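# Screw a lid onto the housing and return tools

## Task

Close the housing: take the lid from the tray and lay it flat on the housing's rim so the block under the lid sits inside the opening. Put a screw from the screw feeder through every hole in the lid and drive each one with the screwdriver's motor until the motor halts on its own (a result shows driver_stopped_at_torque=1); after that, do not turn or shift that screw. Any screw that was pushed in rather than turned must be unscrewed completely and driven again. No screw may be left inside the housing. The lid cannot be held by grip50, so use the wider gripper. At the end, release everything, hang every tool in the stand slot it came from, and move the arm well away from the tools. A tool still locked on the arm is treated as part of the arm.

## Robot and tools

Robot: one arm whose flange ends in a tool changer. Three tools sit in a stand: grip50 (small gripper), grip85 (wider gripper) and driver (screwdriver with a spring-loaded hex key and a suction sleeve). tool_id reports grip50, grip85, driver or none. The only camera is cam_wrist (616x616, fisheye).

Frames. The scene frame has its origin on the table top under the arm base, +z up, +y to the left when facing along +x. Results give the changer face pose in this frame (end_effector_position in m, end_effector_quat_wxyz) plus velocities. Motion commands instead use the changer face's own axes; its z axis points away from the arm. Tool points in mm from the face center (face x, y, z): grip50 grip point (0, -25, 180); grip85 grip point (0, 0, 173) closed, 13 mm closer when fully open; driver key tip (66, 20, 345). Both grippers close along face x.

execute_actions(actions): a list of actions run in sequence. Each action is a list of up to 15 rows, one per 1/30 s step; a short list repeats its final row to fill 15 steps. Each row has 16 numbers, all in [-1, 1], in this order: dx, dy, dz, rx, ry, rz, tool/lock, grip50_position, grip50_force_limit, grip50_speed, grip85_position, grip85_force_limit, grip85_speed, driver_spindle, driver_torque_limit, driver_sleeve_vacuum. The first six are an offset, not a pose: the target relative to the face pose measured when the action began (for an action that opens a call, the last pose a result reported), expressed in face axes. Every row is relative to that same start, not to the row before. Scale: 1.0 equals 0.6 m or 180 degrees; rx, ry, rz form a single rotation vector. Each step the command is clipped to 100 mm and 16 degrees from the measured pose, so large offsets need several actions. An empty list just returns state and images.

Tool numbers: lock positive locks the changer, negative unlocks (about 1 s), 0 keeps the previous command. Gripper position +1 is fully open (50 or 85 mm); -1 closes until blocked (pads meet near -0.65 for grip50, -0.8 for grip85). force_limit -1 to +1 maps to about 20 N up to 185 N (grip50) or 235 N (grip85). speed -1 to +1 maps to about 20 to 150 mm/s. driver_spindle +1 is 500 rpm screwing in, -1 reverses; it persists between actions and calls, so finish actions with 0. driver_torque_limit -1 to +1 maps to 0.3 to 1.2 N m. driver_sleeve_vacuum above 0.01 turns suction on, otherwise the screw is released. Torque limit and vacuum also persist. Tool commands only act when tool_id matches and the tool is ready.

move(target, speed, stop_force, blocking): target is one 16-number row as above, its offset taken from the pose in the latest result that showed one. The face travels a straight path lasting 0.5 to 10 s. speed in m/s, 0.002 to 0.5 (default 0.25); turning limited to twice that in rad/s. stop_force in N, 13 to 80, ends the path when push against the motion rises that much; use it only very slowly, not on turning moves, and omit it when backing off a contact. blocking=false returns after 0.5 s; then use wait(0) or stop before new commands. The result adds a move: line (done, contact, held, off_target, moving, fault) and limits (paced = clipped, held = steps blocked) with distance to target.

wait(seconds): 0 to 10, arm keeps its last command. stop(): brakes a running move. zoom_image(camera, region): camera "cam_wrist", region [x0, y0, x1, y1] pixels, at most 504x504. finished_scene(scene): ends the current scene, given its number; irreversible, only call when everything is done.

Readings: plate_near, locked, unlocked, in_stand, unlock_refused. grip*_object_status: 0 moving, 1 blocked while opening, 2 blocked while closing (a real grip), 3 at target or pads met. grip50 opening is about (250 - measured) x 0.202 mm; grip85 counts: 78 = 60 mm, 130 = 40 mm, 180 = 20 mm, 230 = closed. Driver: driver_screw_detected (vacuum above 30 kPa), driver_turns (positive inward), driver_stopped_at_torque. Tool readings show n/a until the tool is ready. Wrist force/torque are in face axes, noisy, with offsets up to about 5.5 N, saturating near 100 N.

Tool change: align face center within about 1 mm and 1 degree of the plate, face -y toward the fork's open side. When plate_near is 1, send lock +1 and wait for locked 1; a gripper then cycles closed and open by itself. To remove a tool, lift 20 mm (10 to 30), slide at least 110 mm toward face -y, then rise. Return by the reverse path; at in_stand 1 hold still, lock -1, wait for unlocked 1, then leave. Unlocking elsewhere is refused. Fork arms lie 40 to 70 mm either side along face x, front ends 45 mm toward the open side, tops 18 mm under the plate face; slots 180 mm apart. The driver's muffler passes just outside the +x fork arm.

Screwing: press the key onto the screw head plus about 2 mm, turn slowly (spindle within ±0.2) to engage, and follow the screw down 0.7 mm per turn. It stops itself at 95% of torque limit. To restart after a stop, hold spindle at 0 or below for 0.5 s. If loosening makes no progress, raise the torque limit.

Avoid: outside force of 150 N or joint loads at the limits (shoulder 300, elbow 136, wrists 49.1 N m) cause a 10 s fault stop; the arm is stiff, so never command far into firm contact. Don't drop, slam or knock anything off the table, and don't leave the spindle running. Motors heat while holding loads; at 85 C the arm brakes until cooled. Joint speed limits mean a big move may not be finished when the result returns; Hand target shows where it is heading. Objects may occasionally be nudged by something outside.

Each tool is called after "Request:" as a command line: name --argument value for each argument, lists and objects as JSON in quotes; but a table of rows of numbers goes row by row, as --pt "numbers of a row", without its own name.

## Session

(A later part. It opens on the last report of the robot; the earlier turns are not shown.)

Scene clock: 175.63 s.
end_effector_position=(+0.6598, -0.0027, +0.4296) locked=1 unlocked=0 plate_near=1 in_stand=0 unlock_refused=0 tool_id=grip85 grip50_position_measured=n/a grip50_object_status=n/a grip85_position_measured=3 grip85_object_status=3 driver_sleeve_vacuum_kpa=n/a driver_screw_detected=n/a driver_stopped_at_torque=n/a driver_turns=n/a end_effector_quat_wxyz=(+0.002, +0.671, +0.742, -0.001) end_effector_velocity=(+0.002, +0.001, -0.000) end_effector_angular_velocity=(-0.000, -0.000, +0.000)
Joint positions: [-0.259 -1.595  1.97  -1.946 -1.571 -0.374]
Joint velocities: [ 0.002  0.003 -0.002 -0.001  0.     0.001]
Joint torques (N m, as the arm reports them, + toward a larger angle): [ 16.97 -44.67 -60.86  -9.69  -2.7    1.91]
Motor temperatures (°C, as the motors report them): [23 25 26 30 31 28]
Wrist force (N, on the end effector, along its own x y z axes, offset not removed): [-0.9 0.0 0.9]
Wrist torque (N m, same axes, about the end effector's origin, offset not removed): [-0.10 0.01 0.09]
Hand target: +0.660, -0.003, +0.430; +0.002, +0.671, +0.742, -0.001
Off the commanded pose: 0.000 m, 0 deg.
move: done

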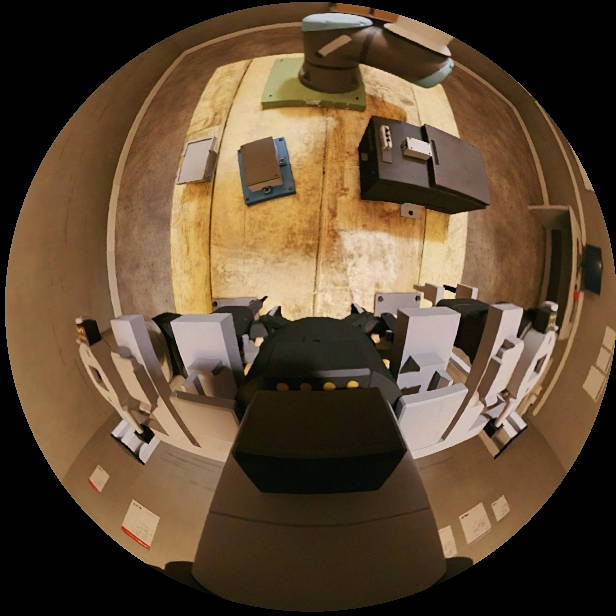

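Request:
move --target '[-0.001,0.0012,0.008,0,0,0,0,0,0,0,1,0,0,0,0,0]' --speed 0.01

Request:
move --target '[0,0,0.025,0,0,0,0,0,0,0,1,0,0,0,0,0]' --speed 0.005 --stop_force 20

Request:
execute_actions --actions '[[[0,0,0,0,0,0,-1,0,0,0,1,0,0,0,0,0]],[[0,0,0,0,0,0,-1,0,0,0,1,0,0,0,0,0]],[[0,0,0,0,0,0,-1,0,0,0,1,0,0,0,0,0]]]'

Scene clock: 182.63 s.
end_effector_position=(+0.6606, -0.0031, +0.4250) locked=1 unlocked=0 plate_near=1 in_stand=0 unlock_refused=0 tool_id=grip85 grip50_position_measured=n/a grip50_object_status=n/a grip85_position_measured=3 grip85_object_status=3 driver_sleeve_vacuum_kpa=n/a driver_screw_detected=n/a driver_stopped_at_torque=n/a driver_turns=n/a end_effector_quat_wxyz=(+0.002, +0.671, +0.742, -0.001) end_effector_velocity=(-0.000, -0.001, -0.002) end_effector_angular_velocity=(-0.001, +0.001, -0.000)
Joint positions: [-0.259 -1.591  1.975 -1.955 -1.571 -0.374]
Joint velocities: [-0.001  0.001  0.002 -0.003 -0.001 -0.001]
Joint torques (N m, as the arm reports them, + toward a larger angle): [-15.94 -47.91 -44.76  -9.81  -2.68  -1.97]
Motor temperatures (°C, as the motors report them): [23 25 26 30 31 28]
Wrist force (N, on the end effector, along its own x y z axes, offset not removed): [-1.1 -1.7 2.1]
Wrist torque (N m, same axes, about the end effector's origin, offset not removed): [-0.15 -0.06 0.12]
Hand target: +0.661, -0.003, +0.425; +0.002, +0.671, +0.742, -0.001
Off the commanded pose: 0.000 m, 0 deg.
move: done

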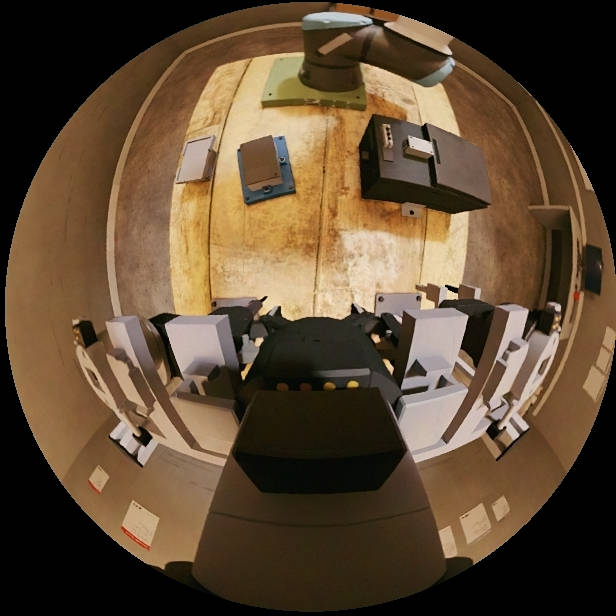

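Scene clock: 186.00 s.
end_effector_position=(+0.6607, -0.0032, +0.4104) locked=1 unlocked=0 plate_near=1 in_stand=1 unlock_refused=0 tool_id=grip85 grip50_position_measured=n/a grip50_object_status=n/a grip85_position_measured=3 grip85_object_status=3 driver_sleeve_vacuum_kpa=n/a driver_screw_detected=n/a driver_stopped_at_torque=n/a driver_turns=n/a end_effector_quat_wxyz=(+0.002, +0.671, +0.742, -0.001) end_effector_velocity=(+0.000, -0.000, +0.000) end_effector_angular_velocity=(-0.000, -0.001, +0.000)
Joint positions: [-0.259 -1.581  1.992 -1.983 -1.571 -0.374]
Joint velocities: [ 0.     0.    -0.001  0.    -0.    -0.   ]
Joint torques (N m, as the arm reports them, + toward a larger angle): [  0.33 -42.61 -39.1   -1.75  -2.2   -0.36]
Motor temperatures (°C, as the motors report them): [23 25 26 30 31 28]
Wrist force (N, on the end effector, along its own x y z axes, offset not removed): [1.7 -3.7 -30.4]
Wrist torque (N m, same axes, about the end effector's origin, offset not removed): [0.32 1.83 -0.06]
Hand target: +0.661, -0.003, +0.410; +0.002, +0.671, +0.742, -0.001
Off the commanded pose: 0.000 m, 0 deg.
move: contact

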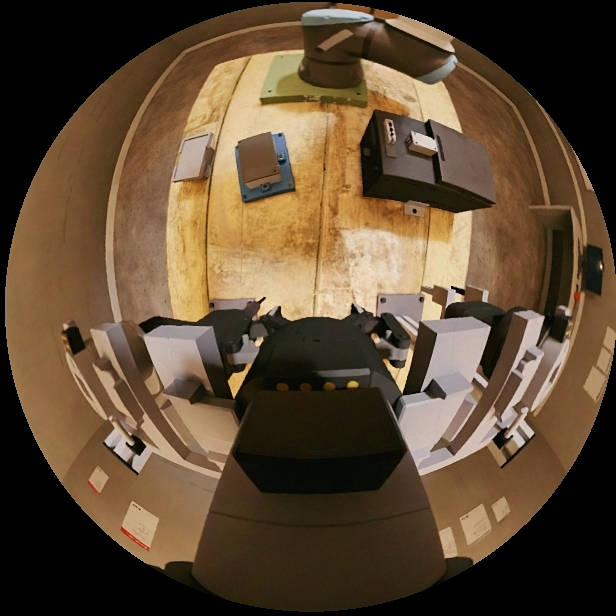

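Scene clock: 187.50 s.
end_effector_position=(+0.6607, -0.0032, +0.4104) locked=0 unlocked=1 plate_near=1 in_stand=1 unlock_refused=0 tool_id=none grip50_position_measured=n/a grip50_object_status=n/a grip85_position_measured=n/a grip85_object_status=n/a driver_sleeve_vacuum_kpa=n/a driver_screw_detected=n/a driver_stopped_at_torque=n/a driver_turns=n/a end_effector_quat_wxyz=(+0.002, +0.671, +0.742, -0.001) end_effector_velocity=(-0.000, -0.000, -0.000) end_effector_angular_velocity=(+0.000, +0.000, -0.001)
Joint positions: [-0.259 -1.581  1.992 -1.983 -1.571 -0.374]
Joint velocities: [-0.001  0.     0.    -0.     0.     0.001]
Joint torques (N m, as the arm reports them, + toward a larger angle): [  0.79 -29.84 -31.26  -3.66  -2.36   0.07]
Motor temperatures (°C, as the motors report them): [23 25 26 30 31 28]
Wrist force (N, on the end effector, along its own x y z axes, offset not removed): [-1.5 -2.5 -9.6]
Wrist torque (N m, same axes, about the end effector's origin, offset not removed): [-0.06 0.21 0.19]
Hand target: +0.661, -0.003, +0.410; +0.002, +0.671, +0.742, -0.001
Off the commanded pose: 0.000 m, 0 deg.

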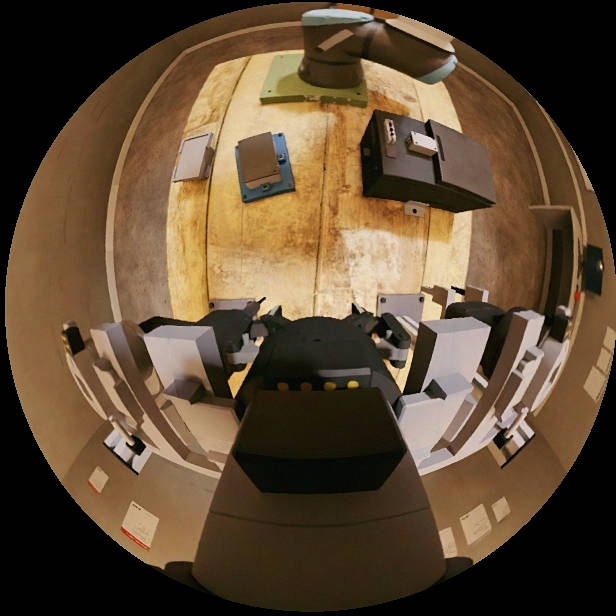

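Request:
move --target '[0,0,-0.066,0,0,0,0,0,0,0,0,0,0,0,0,0]' --speed 0.04

Request:
zoom_image --camera "cam_wrist" --region '[230,280,400,380]'

Request:
move --target '[-0.3003,0,0.001,0,0,0,0,0,0,0,0,0,0,0,0,0]' --speed 0.15

Request:
zoom_image --camera "cam_wrist" --region '[230,280,400,380]'

Scene clock: 194.70 s.
end_effector_position=(+0.6606, -0.0030, +0.4497) locked=0 unlocked=1 plate_near=0 in_stand=0 unlock_refused=0 tool_id=none grip50_position_measured=n/a grip50_object_status=n/a grip85_position_measured=n/a grip85_object_status=n/a driver_sleeve_vacuum_kpa=n/a driver_screw_detected=n/a driver_stopped_at_torque=n/a driver_turns=n/a end_effector_quat_wxyz=(+0.002, +0.671, +0.742, -0.001) end_effector_velocity=(+0.000, +0.000, +0.002) end_effector_angular_velocity=(+0.000, -0.000, -0.001)
Joint positions: [-0.259 -1.606  1.943 -1.908 -1.571 -0.374]
Joint velocities: [ 0.    -0.001 -0.003  0.004  0.     0.001]
Joint torques (N m, as the arm reports them, + toward a larger angle): [  2.24 -60.97 -55.09  -2.04  -2.39   0.02]
Motor temperatures (°C, as the motors report them): [23 25 26 30 31 28]
Wrist force (N, on the end effector, along its own x y z axes, offset not removed): [-0.9 -1.1 0.0]
Wrist torque (N m, same axes, about the end effector's origin, offset not removed): [-0.19 -0.01 0.31]
Hand target: +0.661, -0.003, +0.450; +0.002, +0.671, +0.742, -0.001
Off the commanded pose: 0.000 m, 0 deg.
move: done

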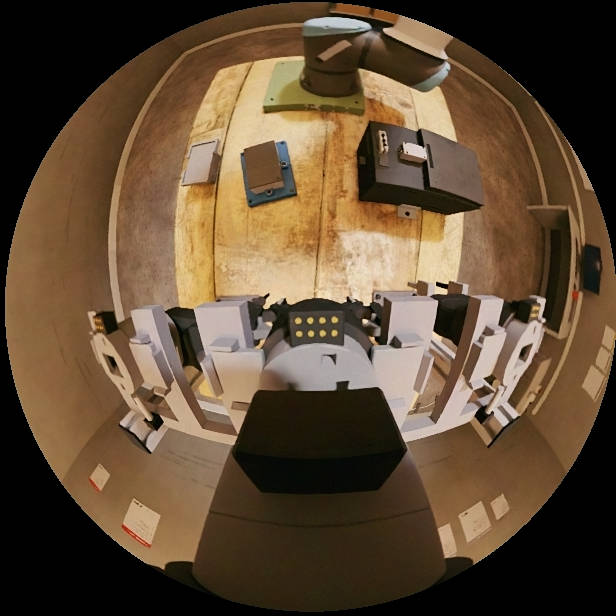

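Region (230, 280, 400, 380) of cam_wrist's 616x616 image, scaled by 2.965, with more detail than that image has; it fills the top 296 rows of this view, and the rest is white.

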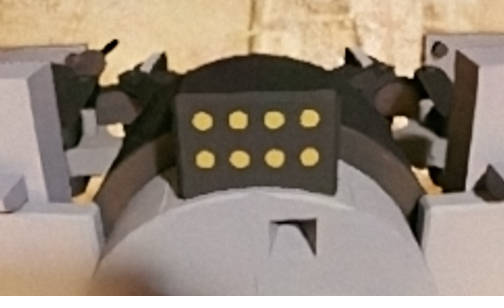

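Scene clock: 196.40 s.
end_effector_position=(+0.6790, -0.1822, +0.4498) locked=0 unlocked=1 plate_near=0 in_stand=0 unlock_refused=0 tool_id=none grip50_position_measured=n/a grip50_object_status=n/a grip85_position_measured=n/a grip85_object_status=n/a driver_sleeve_vacuum_kpa=n/a driver_screw_detected=n/a driver_stopped_at_torque=n/a driver_turns=n/a end_effector_quat_wxyz=(+0.002, +0.671, +0.742, -0.001) end_effector_velocity=(+0.001, -0.002, +0.000) end_effector_angular_velocity=(+0.001, -0.001, -0.001)
Joint positions: [-0.5   -1.534  1.872 -1.909 -1.571 -0.615]
Joint velocities: [-0.002  0.001 -0.002  0.     0.001 -0.002]
Joint torques (N m, as the arm reports them, + toward a larger angle): [-14.33 -42.1  -54.55  -1.9    2.07  -1.4 ]
Motor temperatures (°C, as the motors report them): [23 25 26 30 31 28]
Wrist force (N, on the end effector, along its own x y z axes, offset not removed): [-1.5 -3.9 2.2]
Wrist torque (N m, same axes, about the end effector's origin, offset not removed): [-0.39 -0.03 0.18]
Hand target: +0.679, -0.182, +0.450; +0.002, +0.671, +0.742, -0.001
Off the commanded pose: 0.000 m, 0 deg.
move: done

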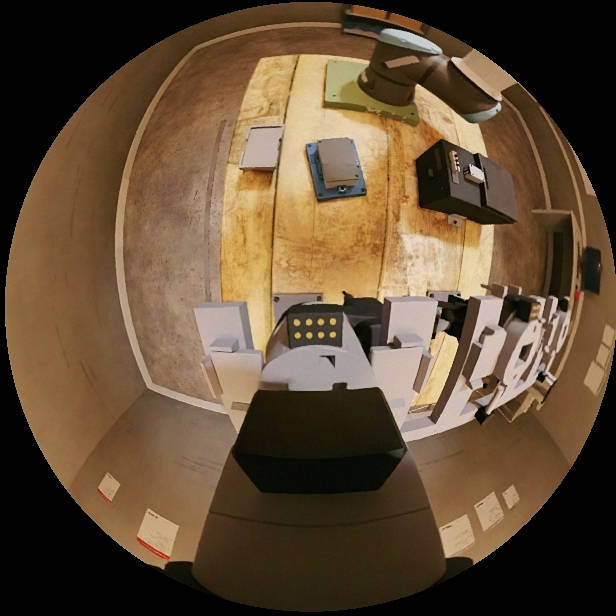

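Region (230, 280, 400, 380) of cam_wrist's 616x616 image, scaled by 2.965, with more detail than that image has; it fills the top 296 rows of this view, and the rest is white.

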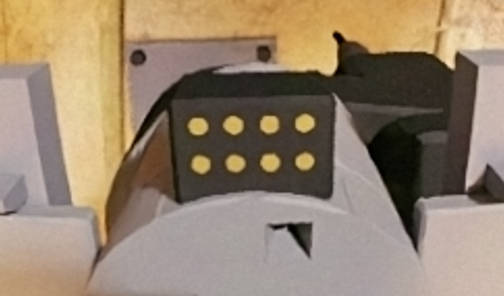

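Request:
move --target '[-0.001,0.0012,0.043,0,0,0,0,0,0,0,0,0,0,0,0,0]' --speed 0.03

Request:
move --target '[0,0,0.027,0,0,0,0,0,0,0,0,0,0,0,0,0]' --speed 0.004 --stop_force 20

Request:
execute_actions --actions '[[[0,0,0,0,0,0,1,0,0,0,0,0,0,0,0,0]],[[0,0,0,0,0,0,1,0,0,0,0,0,0,0,0,0]],[[0,0,0,0,0,0,1,0,0,0,0,0,0,0,0,0]]]'

Scene clock: 204.83 s.
end_effector_position=(+0.6798, -0.1829, +0.4242) locked=0 unlocked=1 plate_near=0 in_stand=0 unlock_refused=0 tool_id=none grip50_position_measured=n/a grip50_object_status=n/a grip85_position_measured=n/a grip85_object_status=n/a driver_sleeve_vacuum_kpa=n/a driver_screw_detected=n/a driver_stopped_at_torque=n/a driver_turns=n/a end_effector_quat_wxyz=(+0.002, +0.671, +0.742, -0.001) end_effector_velocity=(+0.000, +0.001, -0.002) end_effector_angular_velocity=(+0.001, -0.000, +0.001)
Joint positions: [-0.5   -1.517  1.902 -1.956 -1.571 -0.615]
Joint velocities: [ 0.001  0.001  0.002 -0.003  0.001 -0.   ]
Joint torques (N m, as the arm reports them, + toward a larger angle): [  5.46 -45.26 -35.48  -7.84   1.76   2.06]
Motor temperatures (°C, as the motors report them): [23 25 26 30 31 28]
Wrist force (N, on the end effector, along its own x y z axes, offset not removed): [-1.5 -3.7 -1.7]
Wrist torque (N m, same axes, about the end effector's origin, offset not removed): [-0.37 -0.02 0.10]
Hand target: +0.680, -0.183, +0.424; +0.002, +0.671, +0.742, -0.001
Off the commanded pose: 0.000 m, 0 deg.
move: done

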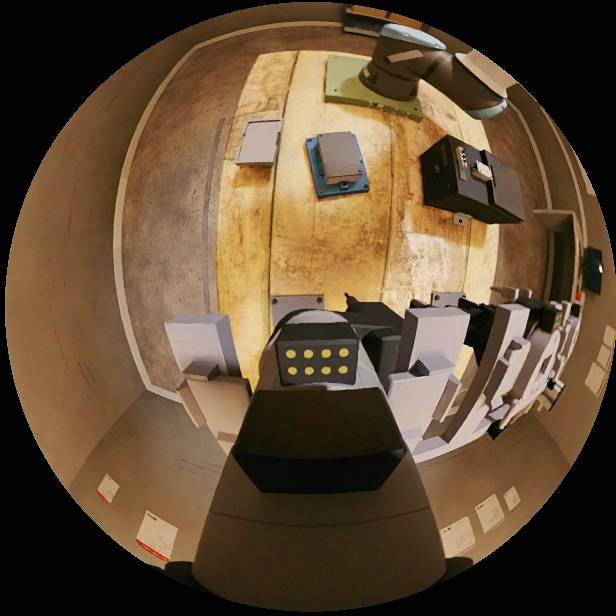

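Scene clock: 208.77 s.
end_effector_position=(+0.6799, -0.1829, +0.4100) locked=0 unlocked=1 plate_near=1 in_stand=1 unlock_refused=0 tool_id=none grip50_position_measured=n/a grip50_object_status=n/a grip85_position_measured=n/a grip85_object_status=n/a driver_sleeve_vacuum_kpa=n/a driver_screw_detected=n/a driver_stopped_at_torque=n/a driver_turns=n/a end_effector_quat_wxyz=(+0.002, +0.671, +0.742, -0.001) end_effector_velocity=(-0.000, -0.000, +0.000) end_effector_angular_velocity=(+0.000, +0.002, -0.001)
Joint positions: [-0.5   -1.507  1.919 -1.983 -1.571 -0.615]
Joint velocities: [-0.    -0.    -0.001  0.004 -0.001  0.001]
Joint torques (N m, as the arm reports them, + toward a larger angle): [  9.   -44.07 -32.49   1.77   1.2    1.56]
Motor temperatures (°C, as the motors report them): [23 25 26 30 31 28]
Wrist force (N, on the end effector, along its own x y z axes, offset not removed): [-1.6 0.4 -36.2]
Wrist torque (N m, same axes, about the end effector's origin, offset not removed): [0.33 1.02 0.24]
Hand target: +0.680, -0.183, +0.410; +0.002, +0.671, +0.742, -0.001
Off the commanded pose: 0.002 m, 0 deg.
move: contact

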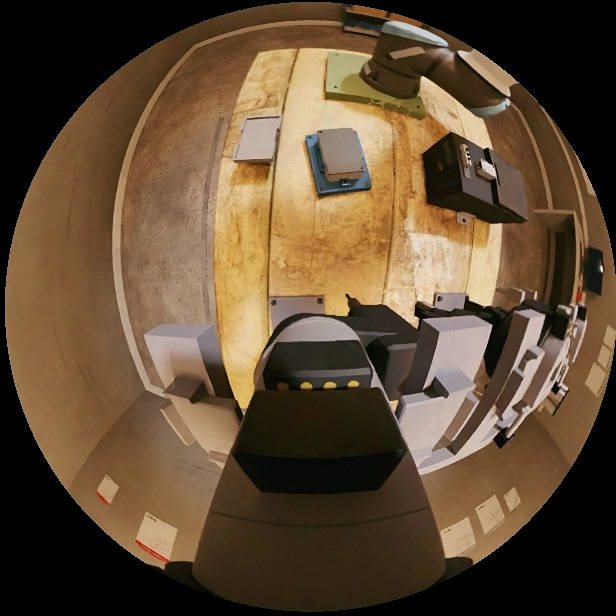

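Scene clock: 210.27 s.
end_effector_position=(+0.6799, -0.1829, +0.4102) locked=1 unlocked=0 plate_near=1 in_stand=1 unlock_refused=0 tool_id=driver grip50_position_measured=n/a grip50_object_status=n/a grip85_position_measured=n/a grip85_object_status=n/a driver_sleeve_vacuum_kpa=n/a driver_screw_detected=n/a driver_stopped_at_torque=n/a driver_turns=n/a end_effector_quat_wxyz=(+0.002, +0.671, +0.742, -0.001) end_effector_velocity=(-0.001, -0.000, -0.001) end_effector_angular_velocity=(+0.001, +0.001, -0.000)
Joint positions: [-0.5   -1.507  1.918 -1.983 -1.57  -0.615]
Joint velocities: [-0.001  0.     0.001  0.    -0.    -0.   ]
Joint torques (N m, as the arm reports them, + toward a larger angle): [  5.36 -43.06 -30.48  -4.68  -1.36   1.85]
Motor temperatures (°C, as the motors report them): [23 25 26 30 31 28]
Wrist force (N, on the end effector, along its own x y z axes, offset not removed): [1.0 -4.3 -59.8]
Wrist torque (N m, same axes, about the end effector's origin, offset not removed): [0.36 3.51 0.17]
Hand target: +0.680, -0.183, +0.410; +0.002, +0.671, +0.742, -0.001
Off the commanded pose: 0.000 m, 0 deg.

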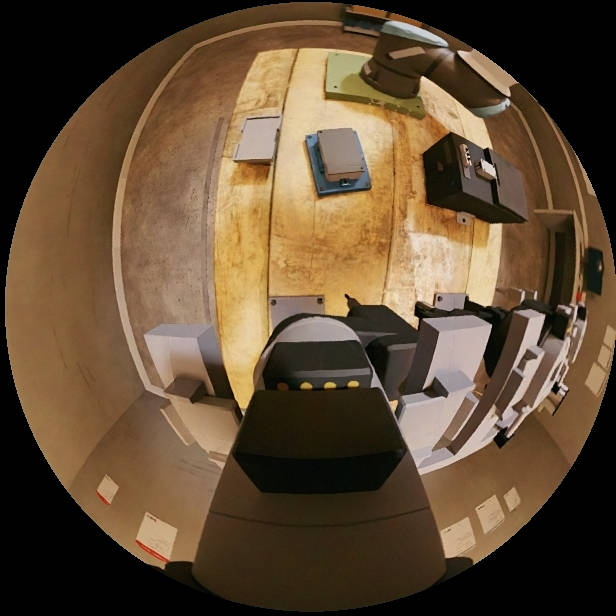

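Request:
move --target '[0,0,-0.033,0,0.0012,0,0,0,0,0,0,0,0,0,0,0]' --speed 0.015

Request:
move --target '[0,-0.22,0,0,0,0,0,0,0,0,0,0,0,0,0,0]' --speed 0.08

Request:
move --target '[0.1,-0.15,-0.18,0,0,0,0,0,0,0,0,0,0,0,0,0]'

Request:
move --target '[0.37,-0.123,0,0,0,0,0,0,0,0,0,0,0,0,0,0]'

Request:
zoom_image --camera "cam_wrist" --region '[310,262,360,312]'

Scene clock: 231.17 s.
end_effector_position=(+0.6799, -0.1829, +0.4298) locked=1 unlocked=0 plate_near=1 in_stand=0 unlock_refused=0 tool_id=driver grip50_position_measured=n/a grip50_object_status=n/a grip85_position_measured=n/a grip85_object_status=n/a driver_sleeve_vacuum_kpa=0 driver_screw_detected=0 driver_stopped_at_torque=0 driver_turns=0.00 end_effector_quat_wxyz=(+0.001, +0.671, +0.742, +0.001) end_effector_velocity=(-0.000, +0.000, +0.001) end_effector_angular_velocity=(+0.001, +0.001, +0.001)
Joint positions: [-0.501 -1.52   1.894 -1.944 -1.567 -0.616]
Joint velocities: [-0.    -0.001 -0.002  0.004  0.    -0.001]
Joint torques (N m, as the arm reports them, + toward a larger angle): [-15.46 -83.88 -68.95  -4.59   2.71  -1.75]
Motor temperatures (°C, as the motors report them): [23 25 26 30 31 28]
Wrist force (N, on the end effector, along its own x y z axes, offset not removed): [-1.3 -4.3 -0.5]
Wrist torque (N m, same axes, about the end effector's origin, offset not removed): [-0.47 -0.07 0.27]
Hand target: +0.680, -0.183, +0.430; +0.001, +0.671, +0.742, +0.001
Off the commanded pose: 0.000 m, 0 deg.
move: done

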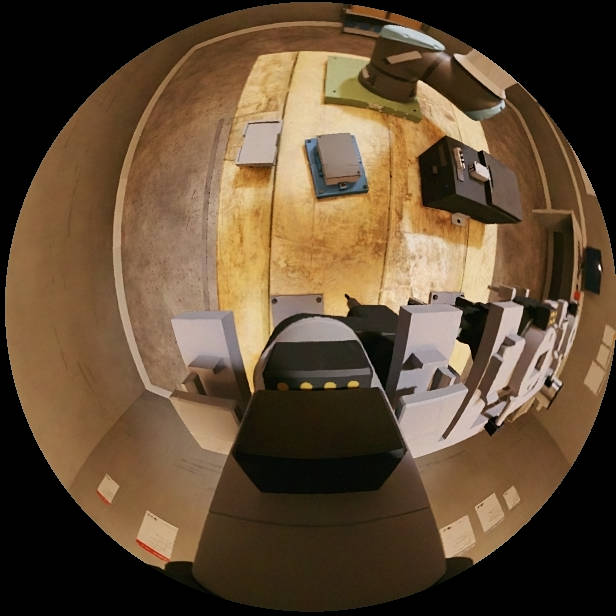

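Scene clock: 233.27 s.
end_effector_position=(+0.5487, -0.1964, +0.4296) locked=1 unlocked=0 plate_near=1 in_stand=0 unlock_refused=0 tool_id=driver grip50_position_measured=n/a grip50_object_status=n/a grip85_position_measured=n/a grip85_object_status=n/a driver_sleeve_vacuum_kpa=0 driver_screw_detected=0 driver_stopped_at_torque=0 driver_turns=0.00 end_effector_quat_wxyz=(+0.001, +0.671, +0.742, +0.001) end_effector_velocity=(-0.002, -0.000, -0.000) end_effector_angular_velocity=(+0.000, +0.001, -0.000)
Joint positions: [-0.635 -1.731  2.092 -1.931 -1.568 -0.751]
Joint velocities: [-0.002 -0.003  0.002  0.001 -0.    -0.002]
Joint torques (N m, as the arm reports them, + toward a larger angle): [-16.9  -63.94 -52.59  -4.87   1.89  -1.31]
Motor temperatures (°C, as the motors report them): [23 25 26 30 31 28]
Wrist force (N, on the end effector, along its own x y z axes, offset not removed): [-0.3 -1.3 -0.8]
Wrist torque (N m, same axes, about the end effector's origin, offset not removed): [-0.23 -0.20 0.13]
Hand target: +0.549, -0.196, +0.430; +0.001, +0.671, +0.742, +0.001
Off the commanded pose: 0.000 m, 0 deg.
move: done

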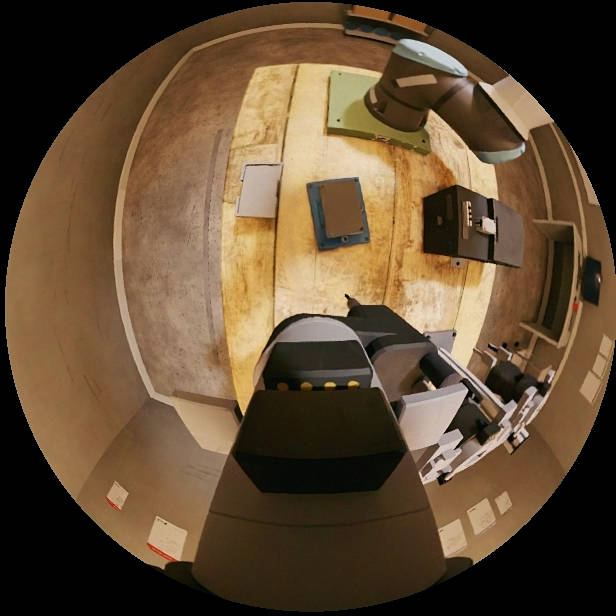

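Scene clock: 234.47 s.
end_effector_position=(+0.4530, -0.1460, +0.5373) locked=1 unlocked=0 plate_near=1 in_stand=0 unlock_refused=0 tool_id=driver grip50_position_measured=n/a grip50_object_status=n/a grip85_position_measured=n/a grip85_object_status=n/a driver_sleeve_vacuum_kpa=0 driver_screw_detected=0 driver_stopped_at_torque=0 driver_turns=0.00 end_effector_quat_wxyz=(+0.001, +0.671, +0.742, +0.001) end_effector_velocity=(-0.001, +0.001, +0.002) end_effector_angular_velocity=(+0.001, -0.001, +0.001)
Joint positions: [-0.676 -1.983  2.071 -1.658 -1.568 -0.791]
Joint velocities: [-0.    -0.003 -0.002  0.004  0.001 -0.001]
Joint torques (N m, as the arm reports them, + toward a larger angle): [-17.49 -38.53 -72.32  -5.54   3.16  -1.06]
Motor temperatures (°C, as the motors report them): [23 25 26 30 31 28]
Wrist force (N, on the end effector, along its own x y z axes, offset not removed): [0.8 -4.4 0.0]
Wrist torque (N m, same axes, about the end effector's origin, offset not removed): [-0.50 -0.09 0.15]
Hand target: +0.453, -0.146, +0.537; +0.001, +0.671, +0.742, +0.001
Off the commanded pose: 0.000 m, 0 deg.
move: done

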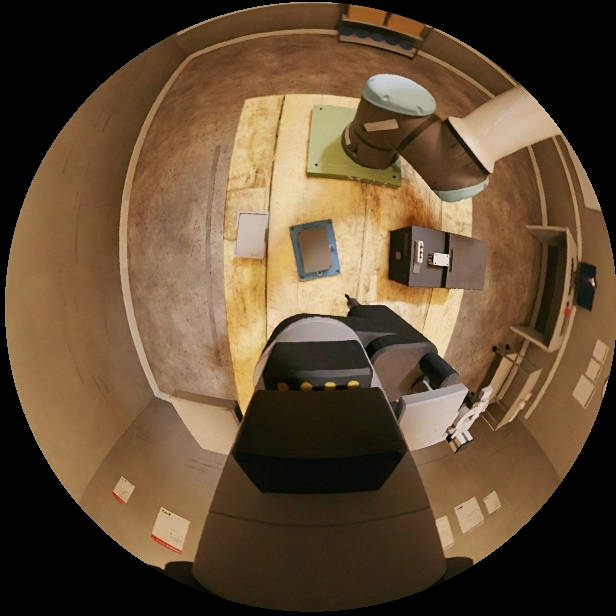

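Scene clock: 236.00 s.
end_effector_position=(+0.3570, +0.0672, +0.5371) locked=1 unlocked=0 plate_near=1 in_stand=0 unlock_refused=0 tool_id=driver grip50_position_measured=n/a grip50_object_status=n/a grip85_position_measured=n/a grip85_object_status=n/a driver_sleeve_vacuum_kpa=0 driver_screw_detected=0 driver_stopped_at_torque=0 driver_turns=0.00 end_effector_quat_wxyz=(+0.001, +0.671, +0.742, +0.000) end_effector_velocity=(-0.000, +0.002, +0.000) end_effector_angular_velocity=(-0.001, -0.000, -0.002)
Joint positions: [-0.306 -2.224  2.181 -1.527 -1.568 -0.421]
Joint velocities: [ 0.006 -0.    -0.    -0.    -0.001  0.008]
Joint torques (N m, as the arm reports them, + toward a larger angle): [ 18.58 -16.42 -57.42  -5.09  -1.73   1.46]
Motor temperatures (°C, as the motors report them): [23 25 26 30 31 28]
Wrist force (N, on the end effector, along its own x y z axes, offset not removed): [-1.2 1.2 0.4]
Wrist torque (N m, same axes, about the end effector's origin, offset not removed): [-0.15 -0.05 0.14]
Hand target: +0.357, +0.067, +0.537; +0.001, +0.671, +0.742, +0.000
Off the commanded pose: 0.000 m, 0 deg.
move: done

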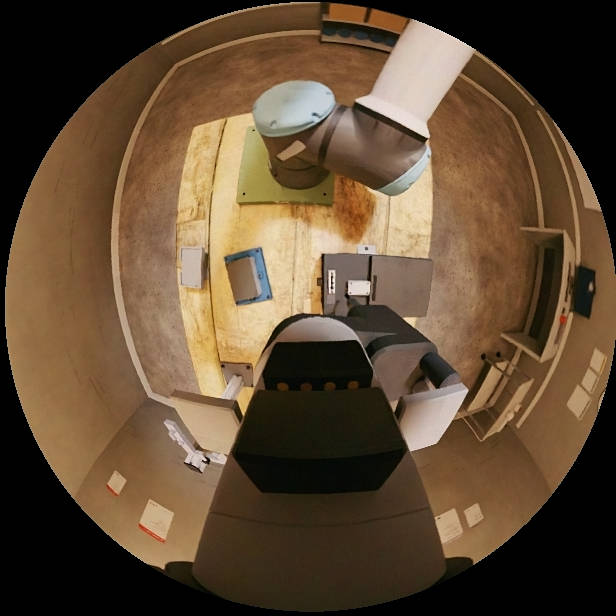

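Region (310, 262, 360, 312) of cam_wrist's 616x616 image, scaled by 10.080, with more detail than that image has.

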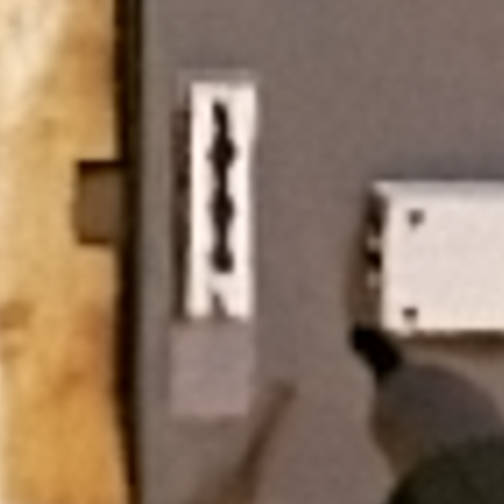

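Request:
move --target '[-0.0462,-0.019,0.012,0,0,0,0,0,0,0,0,0,0,0,0,0]' --speed 0.04

Request:
zoom_image --camera "cam_wrist" --region '[321,270,361,310]'

Scene clock: 244.97 s.
end_effector_position=(+0.3485, +0.0386, +0.5300) locked=1 unlocked=0 plate_near=1 in_stand=0 unlock_refused=0 tool_id=driver grip50_position_measured=n/a grip50_object_status=n/a grip85_position_measured=n/a grip85_object_status=n/a driver_sleeve_vacuum_kpa=0 driver_screw_detected=0 driver_stopped_at_torque=0 driver_turns=0.00 end_effector_quat_wxyz=(+0.001, +0.671, +0.742, +0.000) end_effector_velocity=(-0.000, -0.001, -0.001) end_effector_angular_velocity=(+0.001, -0.000, +0.001)
Joint positions: [-0.401 -2.253  2.203 -1.52  -1.568 -0.517]
Joint velocities: [-0.006 -0.002  0.001  0.001  0.001 -0.006]
Joint torques (N m, as the arm reports them, + toward a larger angle): [-13.63 -10.39 -55.14  -5.07   2.86  -1.94]
Motor temperatures (°C, as the motors report them): [23 25 26 30 31 28]
Wrist force (N, on the end effector, along its own x y z axes, offset not removed): [-0.8 -0.8 -0.1]
Wrist torque (N m, same axes, about the end effector's origin, offset not removed): [-0.23 -0.11 0.11]
Hand target: +0.348, +0.038, +0.530; +0.001, +0.671, +0.742, +0.000
Off the commanded pose: 0.000 m, 0 deg.
move: done

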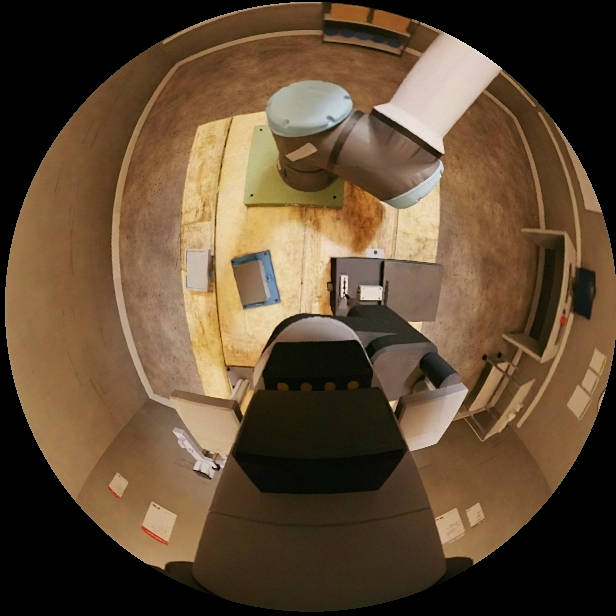

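Region (321, 270, 361, 310) of cam_wrist's 616x616 image, scaled by 12.600, with more detail than that image has.

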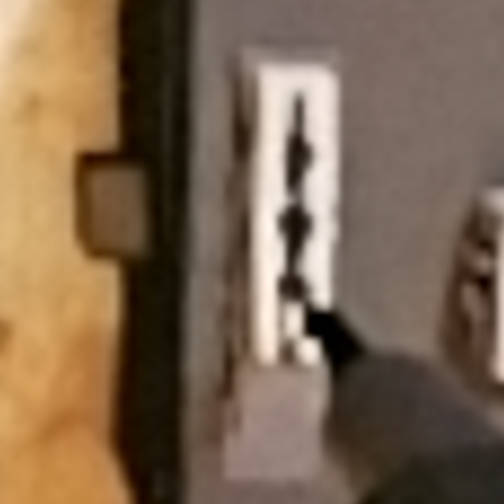

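Request:
move --target '[-0.0025,-0.0011,0.018,0,0,0,0,0,0,0,0,0,0,0,0,0]' --speed 0.02

Request:
move --target '[0,0,0.02,0,0,0,0,0,0,0,0,0,0,0.1,0,1]' --speed 0.005 --stop_force 15

Request:
move --target '[0,0,-0.038,0,0,0,0,0,0,0,0,0,0,0,0,1]' --speed 0.03

Request:
zoom_image --camera "cam_wrist" --region '[321,270,361,310]'

Scene clock: 254.43 s.
end_effector_position=(+0.3480, +0.0370, +0.5193) locked=1 unlocked=0 plate_near=1 in_stand=0 unlock_refused=0 tool_id=driver grip50_position_measured=n/a grip50_object_status=n/a grip85_position_measured=n/a grip85_object_status=n/a driver_sleeve_vacuum_kpa=0 driver_screw_detected=0 driver_stopped_at_torque=0 driver_turns=0.00 end_effector_quat_wxyz=(+0.001, +0.671, +0.742, +0.000) end_effector_velocity=(+0.000, -0.000, -0.001) end_effector_angular_velocity=(+0.000, -0.001, -0.000)
Joint positions: [-0.407 -2.255  2.223 -1.537 -1.568 -0.522]
Joint velocities: [-0.    -0.     0.003 -0.003  0.    -0.   ]
Joint torques (N m, as the arm reports them, + toward a larger angle): [-14.56 -14.62 -55.92 -11.48  -1.31  -1.77]
Motor temperatures (°C, as the motors report them): [23 25 26 30 31 28]
Wrist force (N, on the end effector, along its own x y z axes, offset not removed): [-3.0 -2.3 -0.1]
Wrist torque (N m, same axes, about the end effector's origin, offset not removed): [-0.31 0.01 0.22]
Hand target: +0.348, +0.037, +0.519; +0.001, +0.671, +0.742, +0.000
Off the commanded pose: 0.000 m, 0 deg.
move: done

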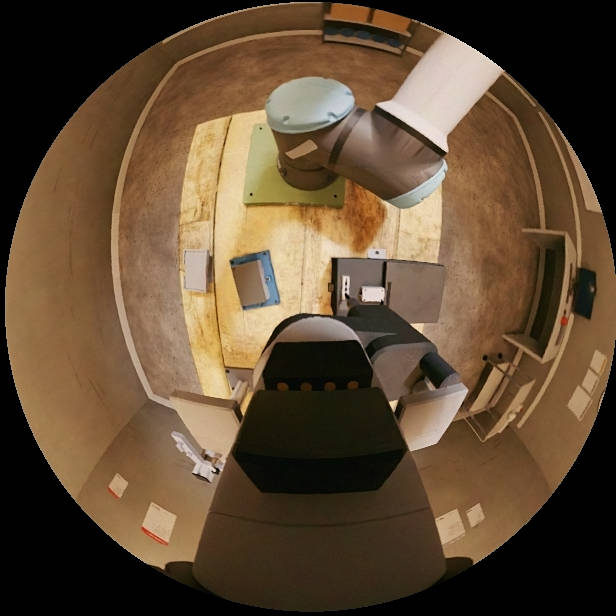

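Scene clock: 257.07 s.
end_effector_position=(+0.3480, +0.0370, +0.5074) locked=1 unlocked=0 plate_near=1 in_stand=0 unlock_refused=0 tool_id=driver grip50_position_measured=n/a grip50_object_status=n/a grip85_position_measured=n/a grip85_object_status=n/a driver_sleeve_vacuum_kpa=40 driver_screw_detected=1 driver_stopped_at_torque=0 driver_turns=2.18 end_effector_quat_wxyz=(+0.001, +0.671, +0.742, +0.000) end_effector_velocity=(+0.000, +0.000, -0.000) end_effector_angular_velocity=(-0.001, -0.000, +0.001)
Joint positions: [-0.407 -2.256  2.244 -1.558 -1.568 -0.522]
Joint velocities: [ 0.001 -0.     0.    -0.001 -0.001 -0.   ]
Joint torques (N m, as the arm reports them, + toward a larger angle): [ 17.36 -10.22 -54.48 -13.     0.47   2.24]
Motor temperatures (°C, as the motors report them): [23 25 26 30 31 28]
Wrist force (N, on the end effector, along its own x y z axes, offset not removed): [3.9 -5.0 -9.0]
Wrist torque (N m, same axes, about the end effector's origin, offset not removed): [0.87 1.11 -0.23]
Hand target: +0.348, +0.037, +0.507; +0.001, +0.671, +0.742, +0.000
Off the commanded pose: 0.000 m, 0 deg.
move: done

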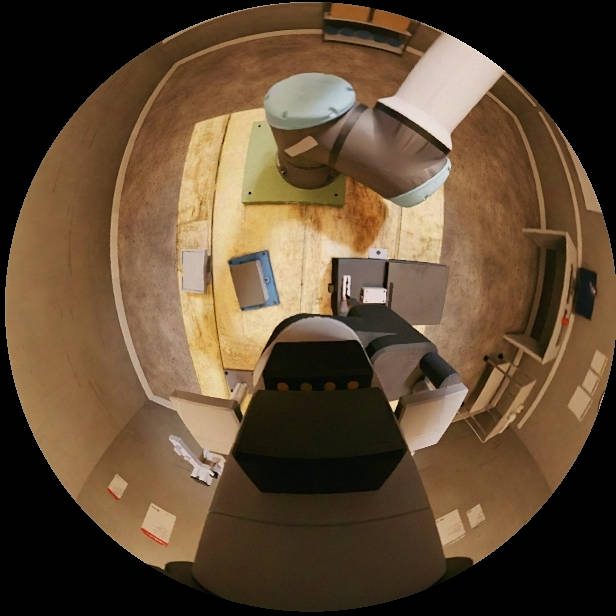

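Scene clock: 258.17 s.
end_effector_position=(+0.3480, +0.0371, +0.5300) locked=1 unlocked=0 plate_near=1 in_stand=0 unlock_refused=0 tool_id=driver grip50_position_measured=n/a grip50_object_status=n/a grip85_position_measured=n/a grip85_object_status=n/a driver_sleeve_vacuum_kpa=39 driver_screw_detected=1 driver_stopped_at_torque=0 driver_turns=2.18 end_effector_quat_wxyz=(+0.001, +0.671, +0.742, +0.000) end_effector_velocity=(+0.000, -0.000, +0.002) end_effector_angular_velocity=(-0.000, +0.000, -0.001)
Joint positions: [-0.407 -2.255  2.203 -1.519 -1.568 -0.522]
Joint velocities: [-0.001  0.    -0.003  0.003 -0.    -0.   ]
Joint torques (N m, as the arm reports them, + toward a larger angle): [-12.25  12.63 -73.2   -4.99  -0.19  -1.42]
Motor temperatures (°C, as the motors report them): [23 25 26 30 31 28]
Wrist force (N, on the end effector, along its own x y z axes, offset not removed): [-1.0 0.5 1.4]
Wrist torque (N m, same axes, about the end effector's origin, offset not removed): [-0.13 -0.08 0.08]
Hand target: +0.348, +0.037, +0.530; +0.001, +0.671, +0.742, +0.000
Off the commanded pose: 0.000 m, 0 deg.
move: done

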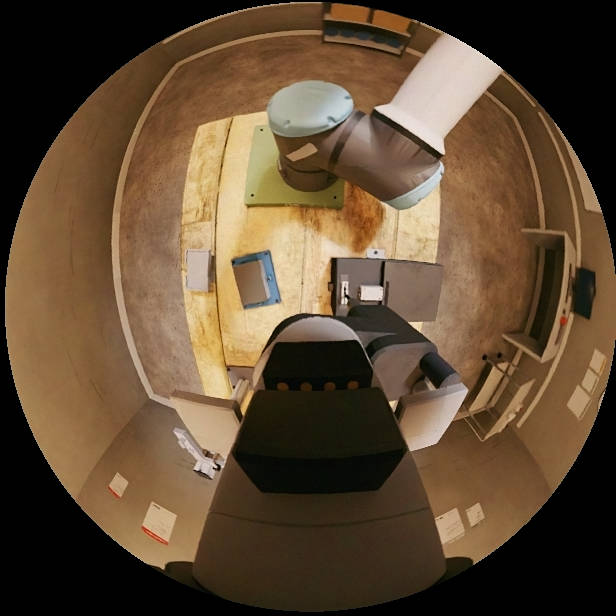

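Region (321, 270, 361, 310) of cam_wrist's 616x616 image, scaled by 12.600, with more detail than that image has.

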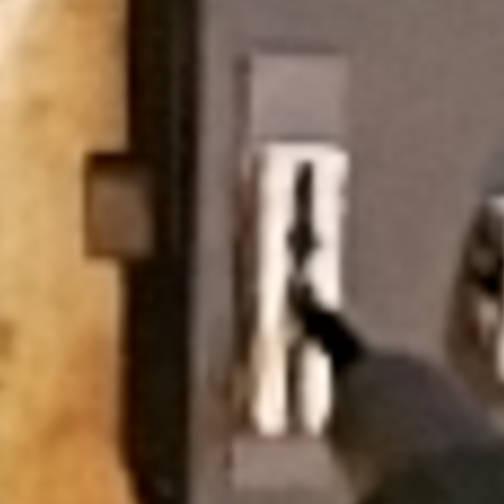

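Request:
move --target '[-0.12,0,-0.02,0,0,0,0,0,0,0,0,0,0,0,0,1]' --speed 0.1

Request:
move --target '[-0.375,-0.1158,0.17,0,0,0,0,0,0,0,0,0,0,0,0,1]' --speed 0.15

Request:
zoom_image --camera "cam_wrist" --region '[321,270,361,310]'

Scene clock: 272.30 s.
end_effector_position=(+0.3553, -0.0344, +0.5420) locked=1 unlocked=0 plate_near=1 in_stand=0 unlock_refused=0 tool_id=driver grip50_position_measured=n/a grip50_object_status=n/a grip85_position_measured=n/a grip85_object_status=n/a driver_sleeve_vacuum_kpa=39 driver_screw_detected=1 driver_stopped_at_torque=0 driver_turns=2.18 end_effector_quat_wxyz=(+0.001, +0.671, +0.742, +0.000) end_effector_velocity=(+0.000, -0.002, -0.000) end_effector_angular_velocity=(+0.001, -0.000, +0.000)
Joint positions: [-0.597 -2.236  2.177 -1.51  -1.568 -0.713]
Joint velocities: [-0.005  0.001 -0.    -0.     0.001 -0.005]
Joint torques (N m, as the arm reports them, + toward a larger angle): [-14.89  11.19 -71.63  -5.     3.41  -2.05]
Motor temperatures (°C, as the motors report them): [23 25 26 30 31 28]
Wrist force (N, on the end effector, along its own x y z axes, offset not removed): [-0.5 0.5 1.0]
Wrist torque (N m, same axes, about the end effector's origin, offset not removed): [-0.12 -0.18 0.14]
Hand target: +0.355, -0.035, +0.542; +0.001, +0.671, +0.742, +0.001
Off the commanded pose: 0.000 m, 0 deg.
move: done

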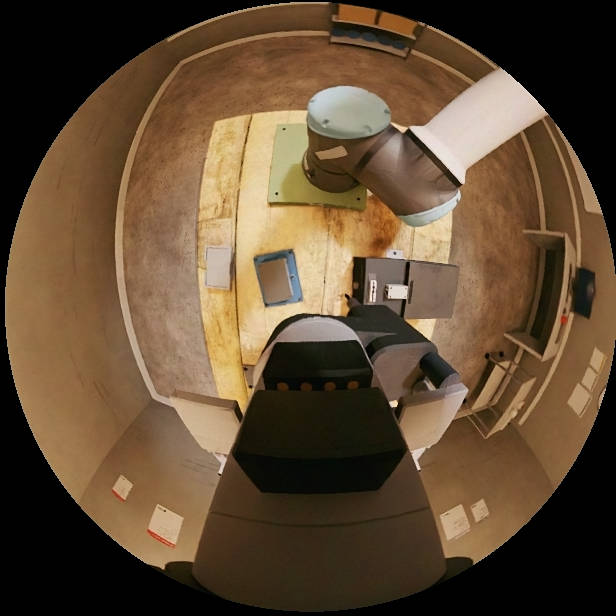

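Scene clock: 274.53 s.
end_effector_position=(+0.3092, -0.2653, +0.4401) locked=1 unlocked=0 plate_near=1 in_stand=0 unlock_refused=0 tool_id=driver grip50_position_measured=n/a grip50_object_status=n/a grip85_position_measured=n/a grip85_object_status=n/a driver_sleeve_vacuum_kpa=39 driver_screw_detected=1 driver_stopped_at_torque=0 driver_turns=2.18 end_effector_quat_wxyz=(+0.001, +0.671, +0.742, +0.001) end_effector_velocity=(-0.000, -0.002, -0.001) end_effector_angular_velocity=(+0.000, -0.000, -0.000)
Joint positions: [-1.138 -2.101  2.304 -1.771 -1.568 -1.253]
Joint velocities: [-0.003  0.003  0.    -0.003  0.    -0.002]
Joint torques (N m, as the arm reports them, + toward a larger angle): [-17.34  -1.04 -53.26 -11.13   2.73  -1.86]
Motor temperatures (°C, as the motors report them): [23 25 26 30 31 28]
Wrist force (N, on the end effector, along its own x y z axes, offset not removed): [2.0 -2.3 -0.1]
Wrist torque (N m, same axes, about the end effector's origin, offset not removed): [-0.30 -0.29 0.01]
Hand target: +0.309, -0.265, +0.440; +0.001, +0.671, +0.742, +0.001
Off the commanded pose: 0.000 m, 0 deg.
move: done

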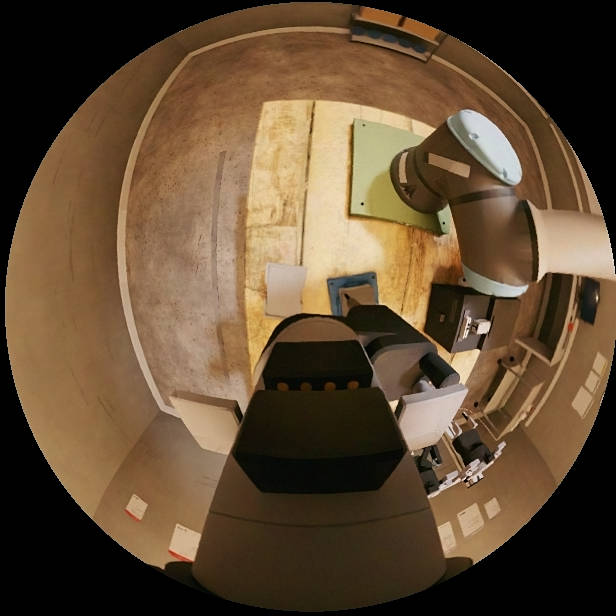

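Region (321, 270, 361, 310) of cam_wrist's 616x616 image, scaled by 12.600, with more detail than that image has.

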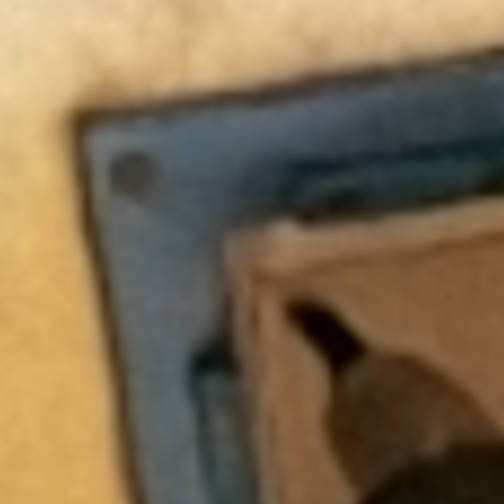

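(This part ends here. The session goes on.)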